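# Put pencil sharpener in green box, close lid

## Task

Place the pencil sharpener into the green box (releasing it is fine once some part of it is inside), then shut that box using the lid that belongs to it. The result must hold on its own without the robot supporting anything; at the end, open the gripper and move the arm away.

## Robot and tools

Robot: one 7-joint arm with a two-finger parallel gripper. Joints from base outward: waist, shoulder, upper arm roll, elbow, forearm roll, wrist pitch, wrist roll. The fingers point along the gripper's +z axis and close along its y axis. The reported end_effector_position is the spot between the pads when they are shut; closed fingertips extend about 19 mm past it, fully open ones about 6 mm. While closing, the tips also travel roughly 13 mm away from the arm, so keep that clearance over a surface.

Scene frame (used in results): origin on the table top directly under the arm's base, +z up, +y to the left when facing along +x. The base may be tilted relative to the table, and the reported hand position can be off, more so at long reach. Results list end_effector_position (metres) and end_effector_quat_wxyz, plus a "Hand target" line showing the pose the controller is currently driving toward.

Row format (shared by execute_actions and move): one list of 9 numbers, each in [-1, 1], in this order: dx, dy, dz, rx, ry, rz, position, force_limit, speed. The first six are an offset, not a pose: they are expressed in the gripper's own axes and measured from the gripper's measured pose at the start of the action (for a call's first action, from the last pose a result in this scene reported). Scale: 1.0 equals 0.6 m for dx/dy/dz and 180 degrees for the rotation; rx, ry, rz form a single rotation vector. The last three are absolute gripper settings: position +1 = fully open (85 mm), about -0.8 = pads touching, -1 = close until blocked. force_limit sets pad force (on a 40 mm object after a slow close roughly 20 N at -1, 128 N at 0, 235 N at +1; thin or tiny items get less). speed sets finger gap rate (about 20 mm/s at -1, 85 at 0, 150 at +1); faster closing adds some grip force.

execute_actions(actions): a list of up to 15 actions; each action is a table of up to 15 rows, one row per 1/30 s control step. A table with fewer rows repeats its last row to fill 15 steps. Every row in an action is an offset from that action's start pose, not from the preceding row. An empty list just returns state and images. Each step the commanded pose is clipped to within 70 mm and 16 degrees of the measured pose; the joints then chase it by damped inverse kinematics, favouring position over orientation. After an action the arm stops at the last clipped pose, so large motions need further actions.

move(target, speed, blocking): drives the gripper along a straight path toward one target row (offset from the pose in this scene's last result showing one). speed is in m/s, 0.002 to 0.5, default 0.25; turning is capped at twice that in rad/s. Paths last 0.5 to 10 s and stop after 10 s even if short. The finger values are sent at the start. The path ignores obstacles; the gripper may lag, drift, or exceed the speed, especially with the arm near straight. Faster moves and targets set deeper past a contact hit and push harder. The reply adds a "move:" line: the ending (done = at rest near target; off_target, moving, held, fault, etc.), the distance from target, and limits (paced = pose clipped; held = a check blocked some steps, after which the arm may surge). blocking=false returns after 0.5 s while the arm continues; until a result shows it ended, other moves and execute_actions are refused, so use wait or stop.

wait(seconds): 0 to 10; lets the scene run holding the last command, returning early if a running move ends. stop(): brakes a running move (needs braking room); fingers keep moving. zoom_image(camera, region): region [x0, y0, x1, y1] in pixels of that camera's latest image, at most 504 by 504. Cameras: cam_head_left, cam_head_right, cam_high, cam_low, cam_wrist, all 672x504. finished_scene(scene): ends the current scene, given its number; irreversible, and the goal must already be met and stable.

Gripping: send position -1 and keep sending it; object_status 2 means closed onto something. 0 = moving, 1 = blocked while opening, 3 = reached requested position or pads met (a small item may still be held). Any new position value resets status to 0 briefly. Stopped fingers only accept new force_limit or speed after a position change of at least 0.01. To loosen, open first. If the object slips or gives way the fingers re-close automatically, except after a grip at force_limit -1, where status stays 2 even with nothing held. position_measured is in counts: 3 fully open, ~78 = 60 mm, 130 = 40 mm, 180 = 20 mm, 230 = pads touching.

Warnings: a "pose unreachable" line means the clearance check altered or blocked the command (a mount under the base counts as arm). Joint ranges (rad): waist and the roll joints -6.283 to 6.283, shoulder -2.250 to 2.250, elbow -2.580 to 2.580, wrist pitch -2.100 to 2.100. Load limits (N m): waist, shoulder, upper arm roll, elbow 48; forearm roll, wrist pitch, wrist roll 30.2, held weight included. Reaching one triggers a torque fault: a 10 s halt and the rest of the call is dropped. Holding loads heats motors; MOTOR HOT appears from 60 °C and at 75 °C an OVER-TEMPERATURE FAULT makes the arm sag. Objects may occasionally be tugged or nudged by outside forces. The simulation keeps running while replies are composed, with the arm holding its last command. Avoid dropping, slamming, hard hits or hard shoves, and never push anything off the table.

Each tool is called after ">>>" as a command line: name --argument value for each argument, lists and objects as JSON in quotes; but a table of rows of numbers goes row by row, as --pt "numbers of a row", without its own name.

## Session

>>> execute_actions --actions '[]'

Scene clock: 0.00 s.
end_effector_position=(+0.3586, -0.1698, +0.1398) position_measured=3 object_status=3 end_effector_quat_wxyz=(+0.267, +0.693, -0.670, -0.013)
Joint positions: [ 0.052 -0.016 -0.289  2.389  0.918  1.009  1.967]
Joint velocities: [ 0.     0.     0.     0.     0.    -0.001 -0.001]
Hand target: +0.359, -0.170, +0.140; +0.267, +0.693, -0.670, -0.013

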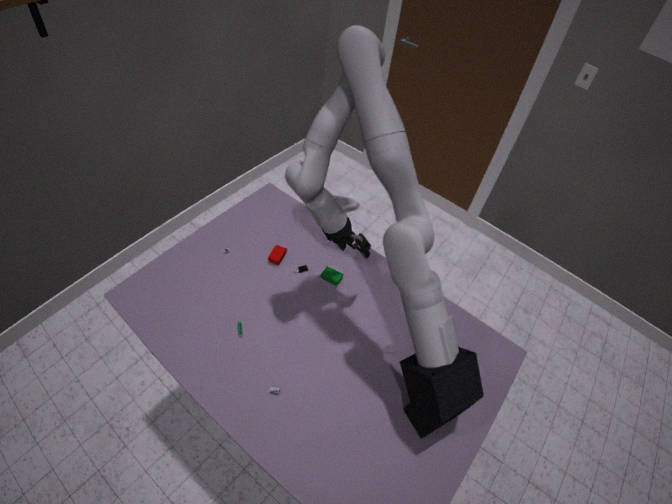

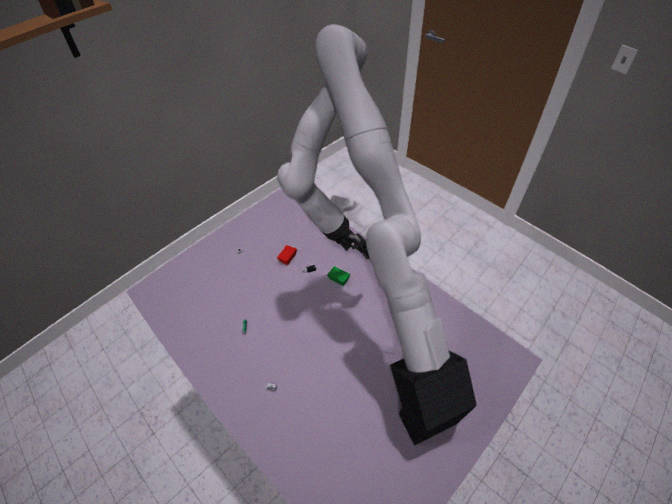

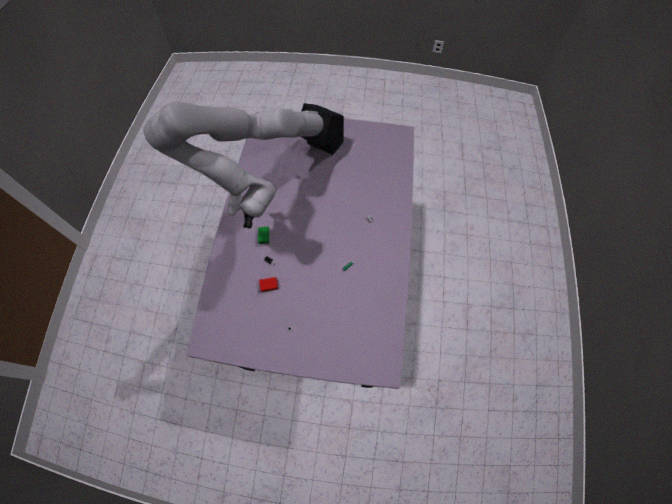

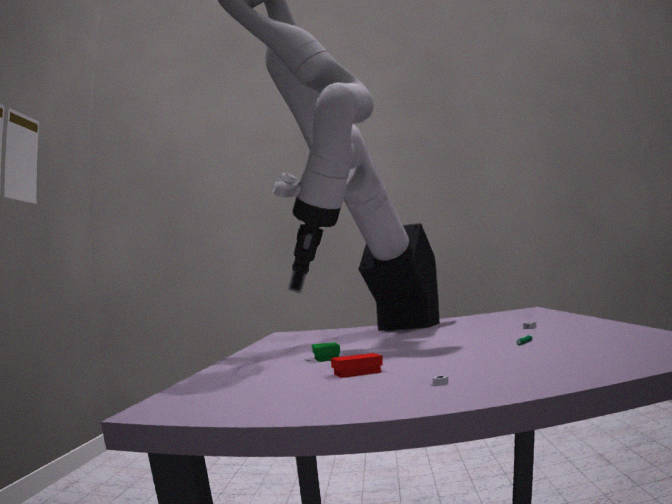

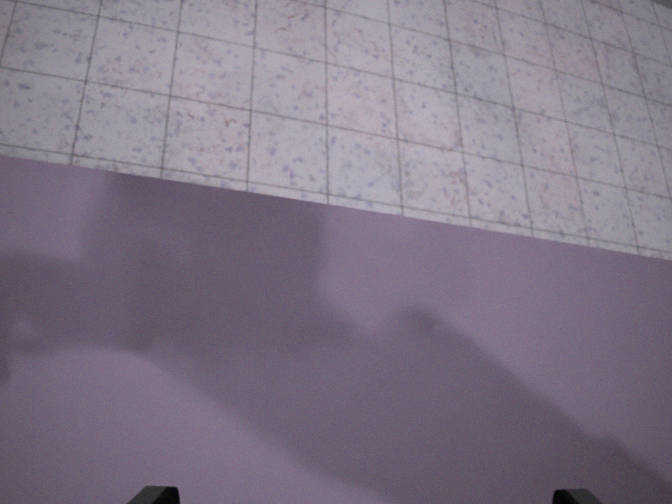

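>>> move --target '[-0.008,-0.135,-0.277,0.127,-0.115,0.01,1,0,0]'

Scene clock: 16.10 s.
end_effector_position=(+0.4951, -0.1092, +0.2489) position_measured=3 object_status=3 end_effector_quat_wxyz=(+0.001, +0.708, -0.706, -0.002)
Joint positions: [-0.086 -0.467 -0.215  2.186  0.628  0.933  2.427]
Joint velocities: [-0.002 -0.005 -0.001 -0.001 -0.001 -0.001  0.004]
Hand target: +0.495, -0.109, +0.249; +0.001, +0.708, -0.706, -0.001
Off the commanded pose: 0.001 m, 0 deg.
move: done

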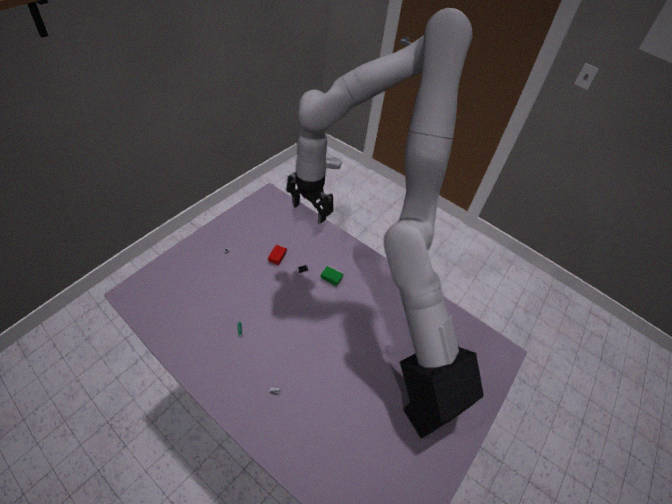

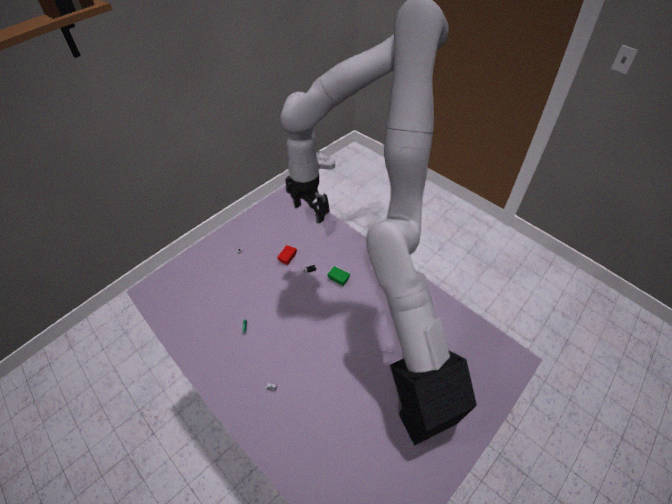

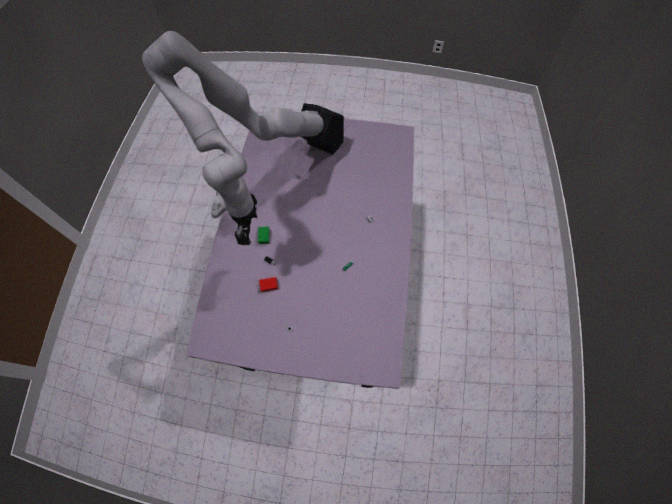

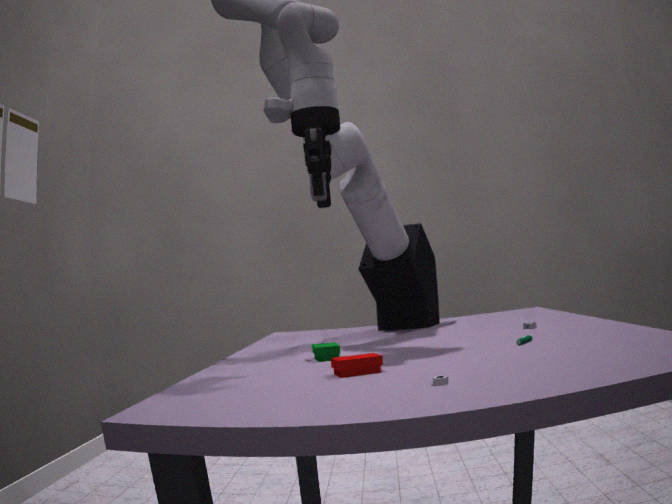

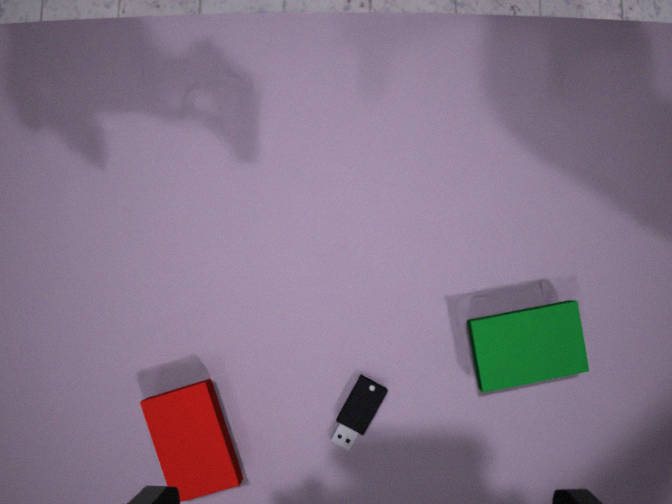

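>>> move --target '[0.023,0.147,0.25,0,0,0.442,1,0,0]' --speed 0.15

Scene clock: 28.83 s.
end_effector_position=(+0.4071, -0.1256, +0.0993) position_measured=3 object_status=3 end_effector_quat_wxyz=(-0.006, -0.090, +0.996, -0.001)
Joint positions: [ 0.781 -0.13  -0.627  2.579  1.898  0.252 -0.09 ]
Joint velocities: [ 0.074 -0.003 -0.062  0.003  0.11  -0.025 -0.096]
Hand target: +0.407, -0.125, +0.099; -0.005, -0.091, +0.996, -0.000
Off the commanded pose: 0.003 m, 1 deg.
joint sent to its limit — the command would take joint 4 (elbow) past its upper limit, so that joint was sent only as far as its limit.
move: done

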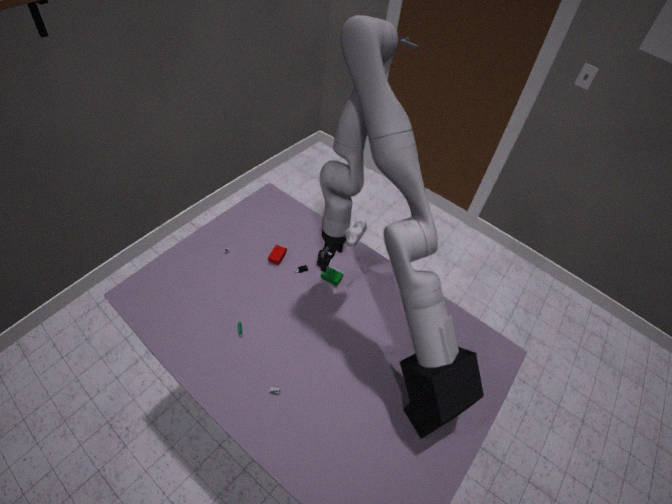

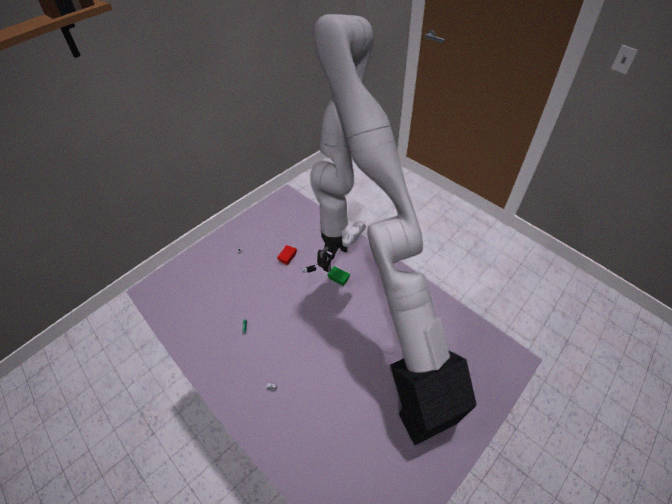

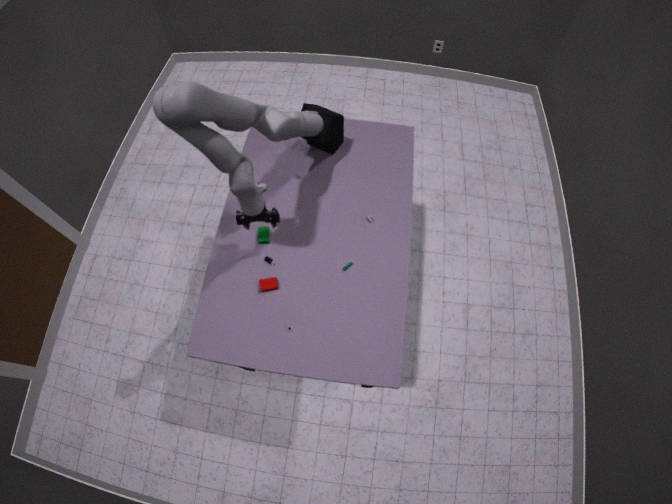

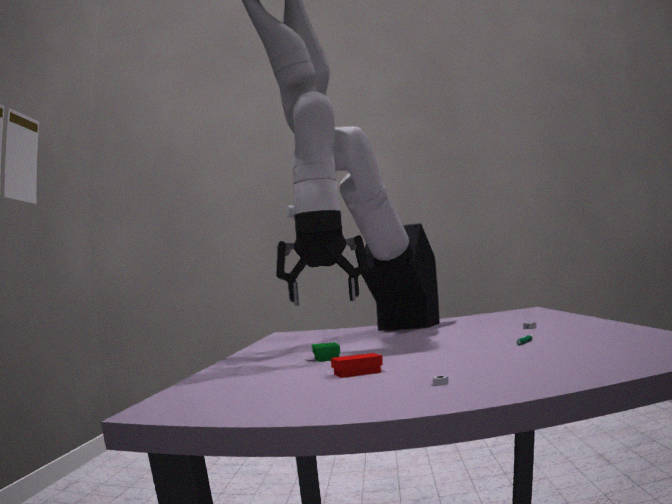

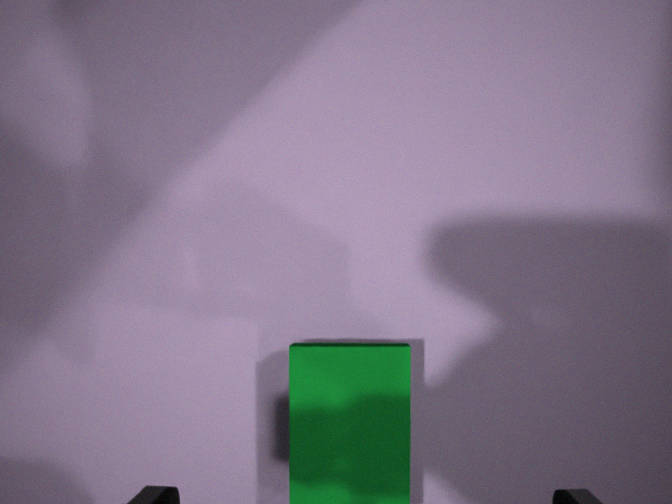

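>>> move --target '[0,-0.01,0.08,0,0,0,1,0,0]' --speed 0.04

Scene clock: 35.97 s.
end_effector_position=(+0.4077, -0.1320, +0.0515) position_measured=3 object_status=3 end_effector_quat_wxyz=(-0.006, -0.091, +0.996, -0.002)
Joint positions: [ 0.753  0.096 -0.608  2.57   2.236  0.439 -0.379]
Joint velocities: [ 0.002  0.01   0.001  0.002  0.012  0.003 -0.007]
Hand target: +0.407, -0.132, +0.051; -0.006, -0.091, +0.996, -0.002
Off the commanded pose: 0.000 m, 0 deg.
move: done

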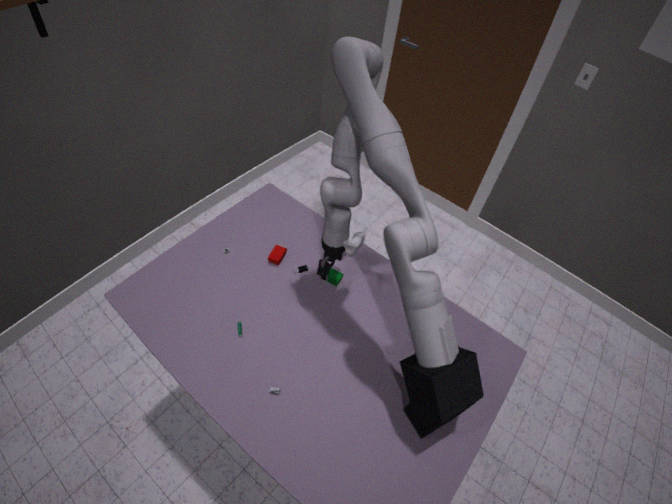

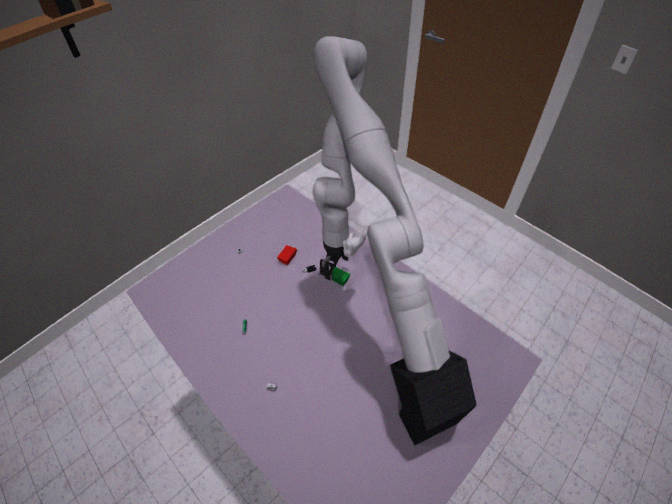

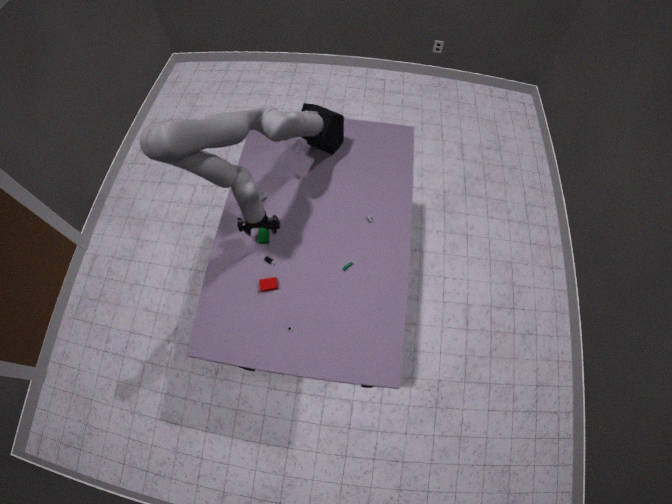

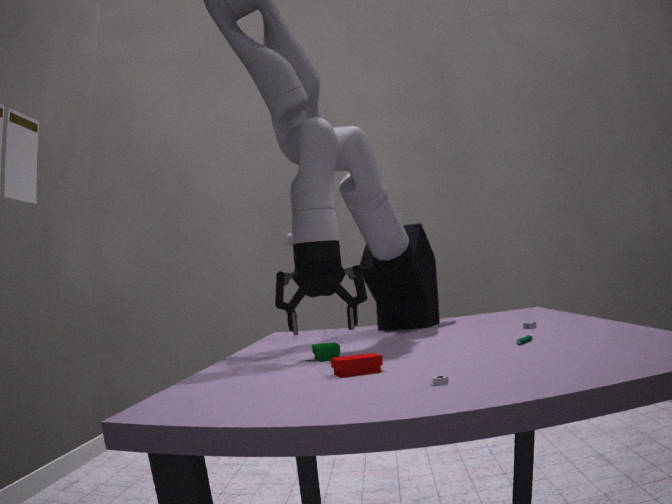

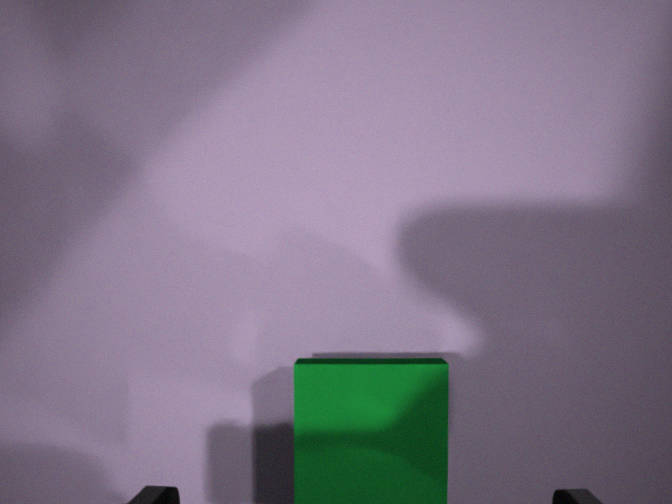

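>>> move --target '[0,0,0.038,0,0,0,1,0,0]' --speed 0.03

>>> zoom_image --camera "cam_low" --region '[240, 250, 420, 390]'

Scene clock: 41.23 s.
end_effector_position=(+0.4077, -0.1323, +0.0289) position_measured=3 object_status=3 end_effector_quat_wxyz=(-0.006, -0.091, +0.996, -0.002)
Joint positions: [ 0.753  0.198 -0.615  2.557  2.3    0.527 -0.423]
Joint velocities: [-0.     0.01  -0.     0.001  0.004  0.004 -0.001]
Hand target: +0.407, -0.132, +0.029; -0.006, -0.091, +0.996, -0.002
Off the commanded pose: 0.000 m, 0 deg.
move: done

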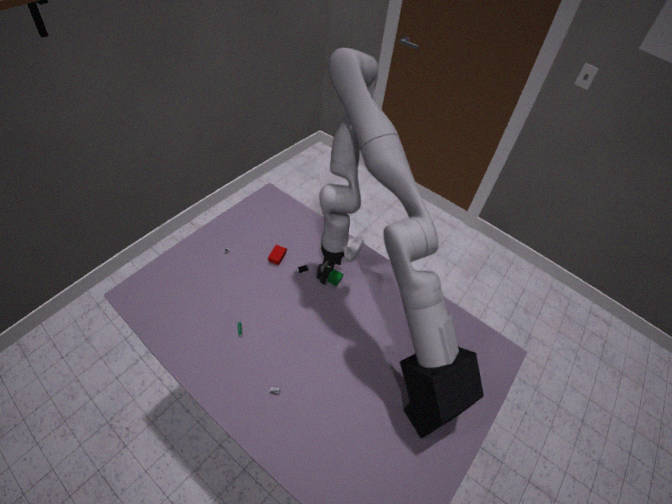

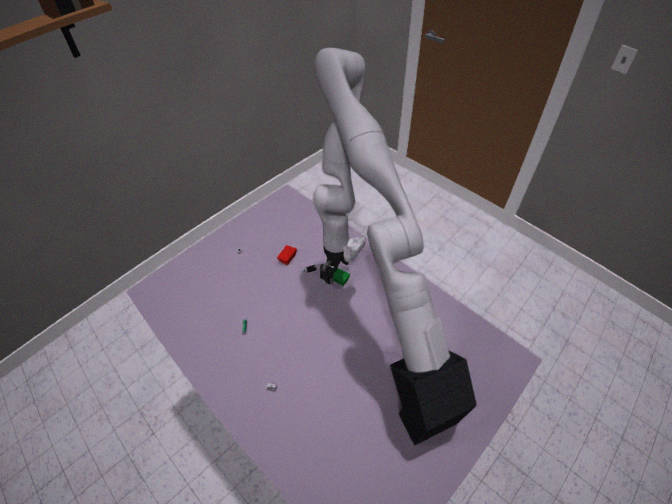

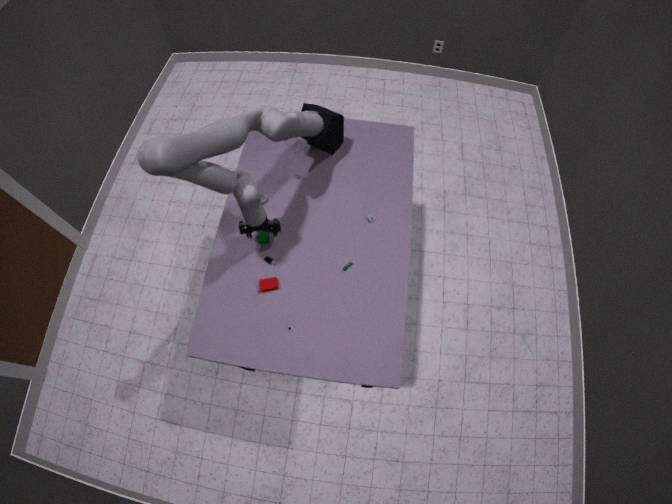

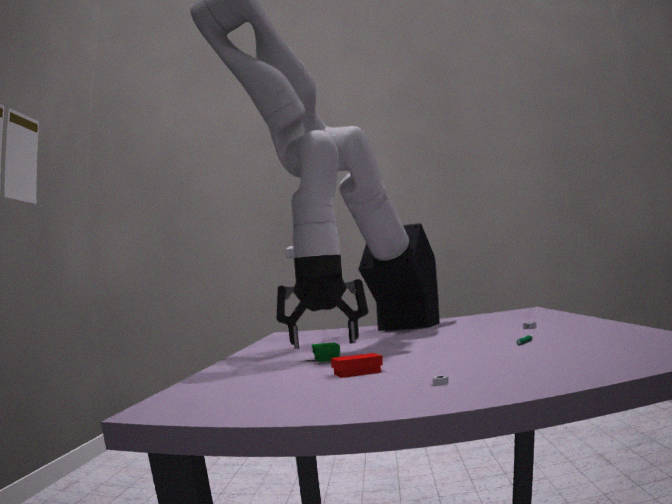

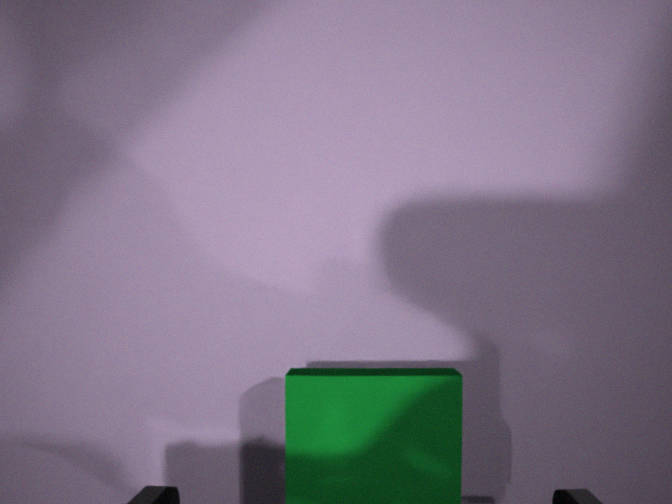

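Region (240, 250, 420, 390) of cam_low's 672x504 image, scaled by 2.800, with more detail than that image has.

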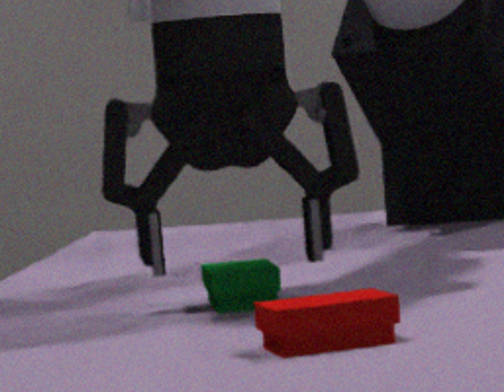

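>>> move --target '[0,0,0.005,0,0,0,1,0,0]' --speed 0.02

>>> execute_actions --actions '[[[0,0,0,0,0,0,-1,-0.6,-0.3]],[[0,0,0,0,0,0,-1,-0.6,-0.3]],[[0,0,0,0,0,0,-1,-0.6,-0.3]]]'

>>> move --target '[0,0,-0.07,0,0,0,-1,-0.6,-0.3]' --speed 0.05

Scene clock: 49.47 s.
end_effector_position=(+0.4077, -0.1324, +0.0260) position_measured=3 object_status=3 end_effector_quat_wxyz=(-0.005, -0.091, +0.996, -0.003)
Joint positions: [ 0.753  0.211 -0.615  2.555  2.307  0.538 -0.426]
Joint velocities: [-0.     0.002 -0.001  0.     0.001  0.004  0.   ]
Hand target: +0.408, -0.132, +0.026; -0.006, -0.091, +0.996, -0.003
Off the commanded pose: 0.000 m, 0 deg.
move: done

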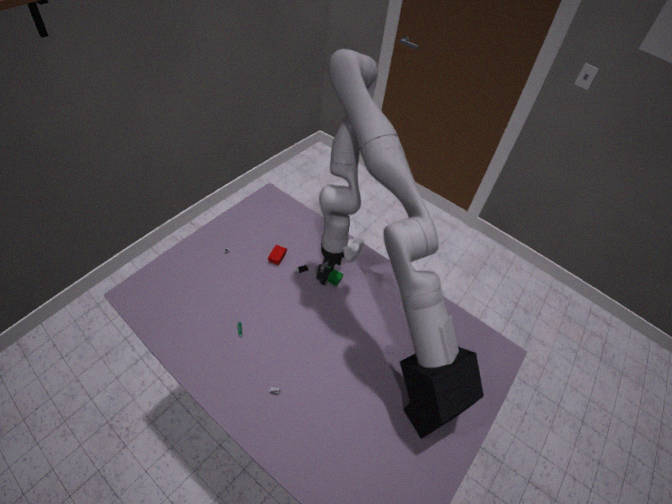

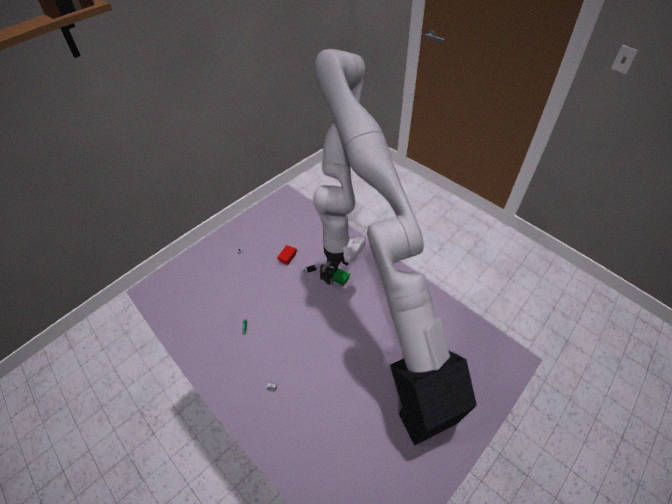

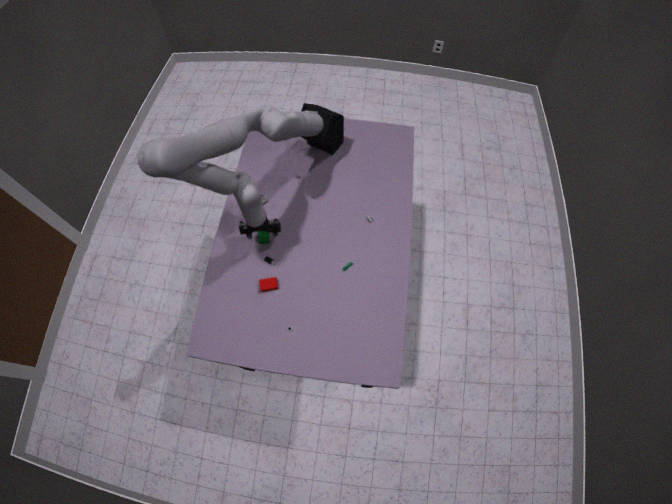

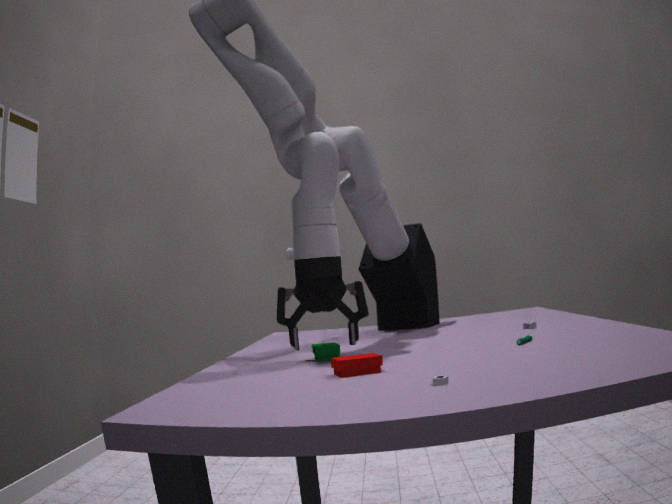

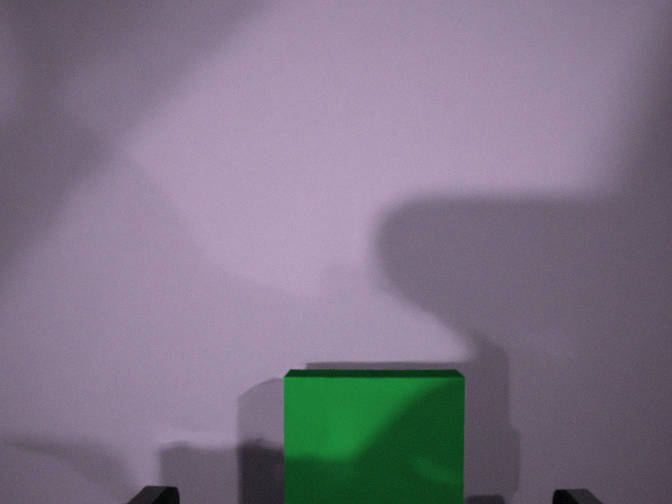

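Scene clock: 50.97 s.
end_effector_position=(+0.4077, -0.1324, +0.0262) position_measured=134 object_status=2 end_effector_quat_wxyz=(-0.005, -0.091, +0.996, -0.003)
Joint positions: [ 0.753  0.211 -0.616  2.555  2.307  0.538 -0.426]
Joint velocities: [ 0.    -0.     0.    -0.    -0.    -0.     0.001]
Hand target: +0.408, -0.132, +0.026; -0.005, -0.091, +0.996, -0.003
Off the commanded pose: 0.000 m, 0 deg.

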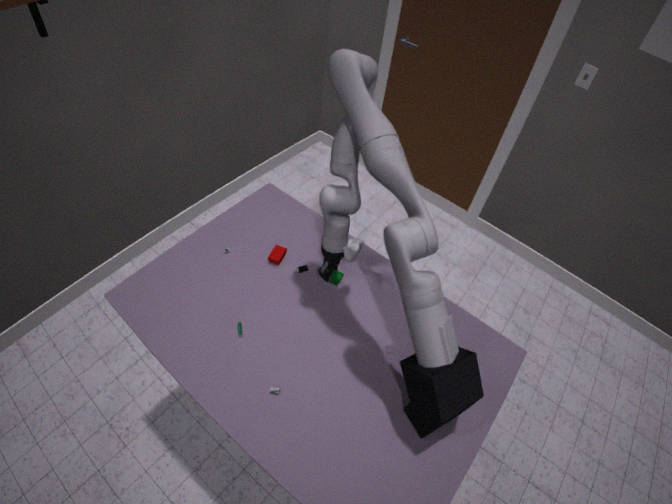

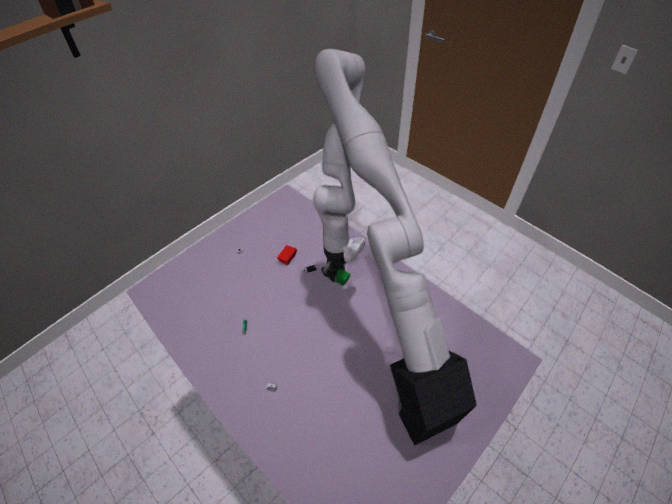

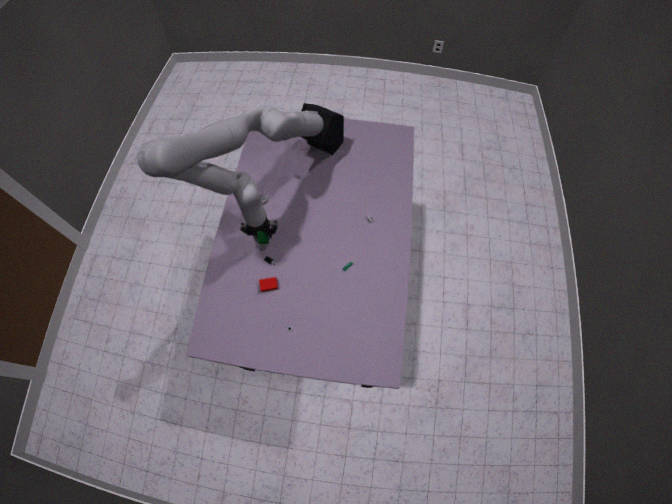

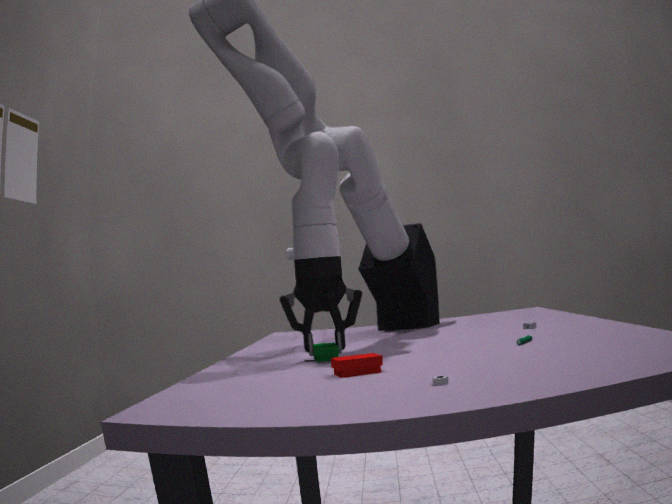

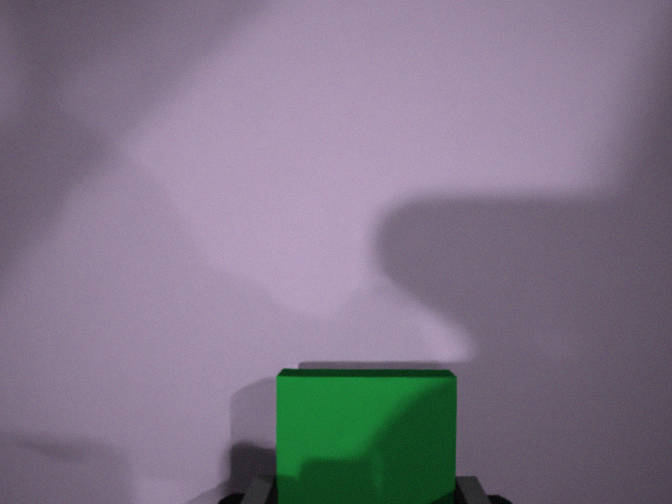

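Scene clock: 52.13 s.
end_effector_position=(+0.4080, -0.1319, +0.0680) position_measured=134 object_status=2 end_effector_quat_wxyz=(-0.005, -0.091, +0.996, -0.002)
Joint positions: [ 0.76   0.018 -0.604  2.575  2.169  0.37  -0.323]
Joint velocities: [ 0.    -0.011 -0.    -0.003 -0.012 -0.003  0.01 ]
Hand target: +0.408, -0.132, +0.068; -0.005, -0.091, +0.996, -0.002
Off the commanded pose: 0.000 m, 0 deg.
move: done

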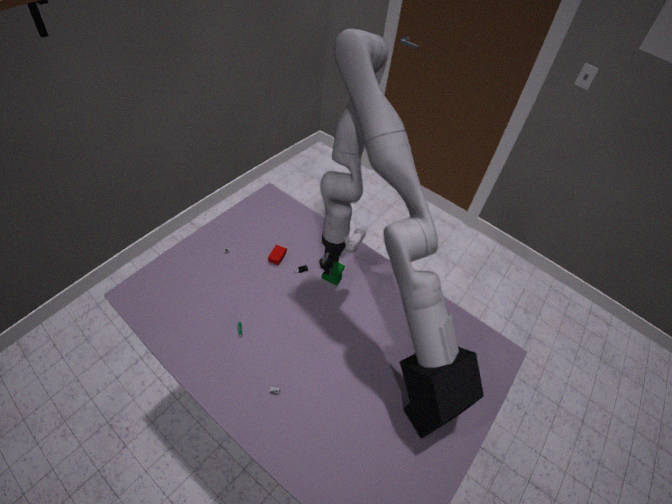

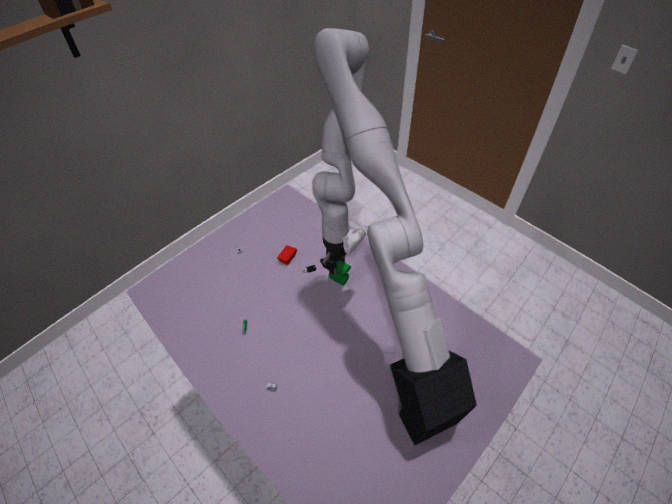

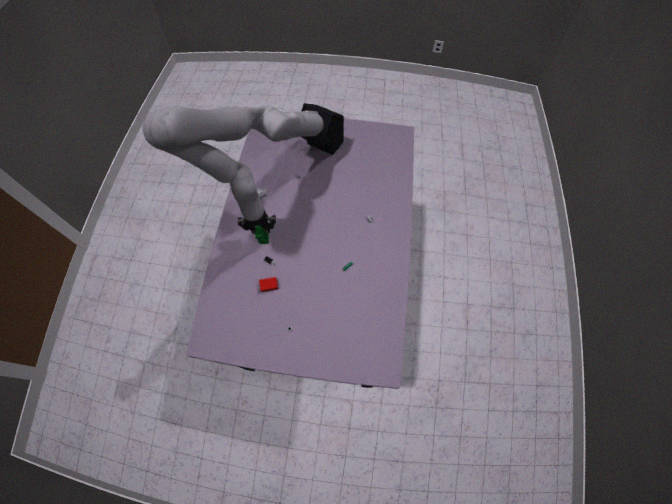

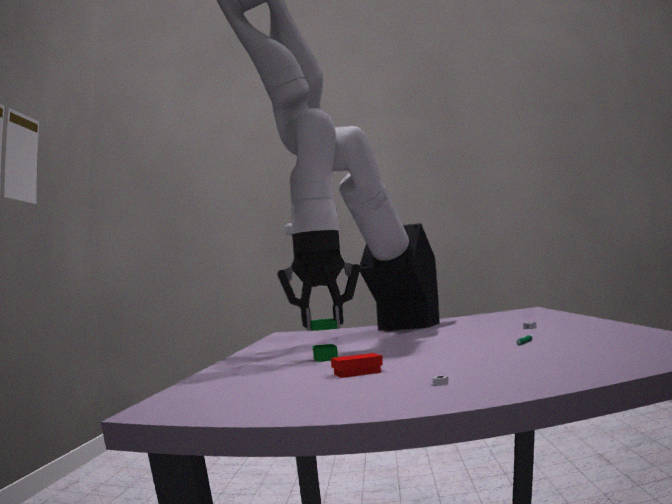

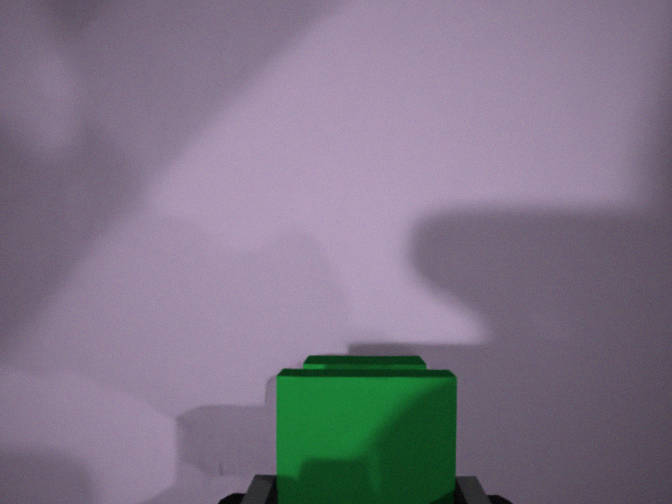

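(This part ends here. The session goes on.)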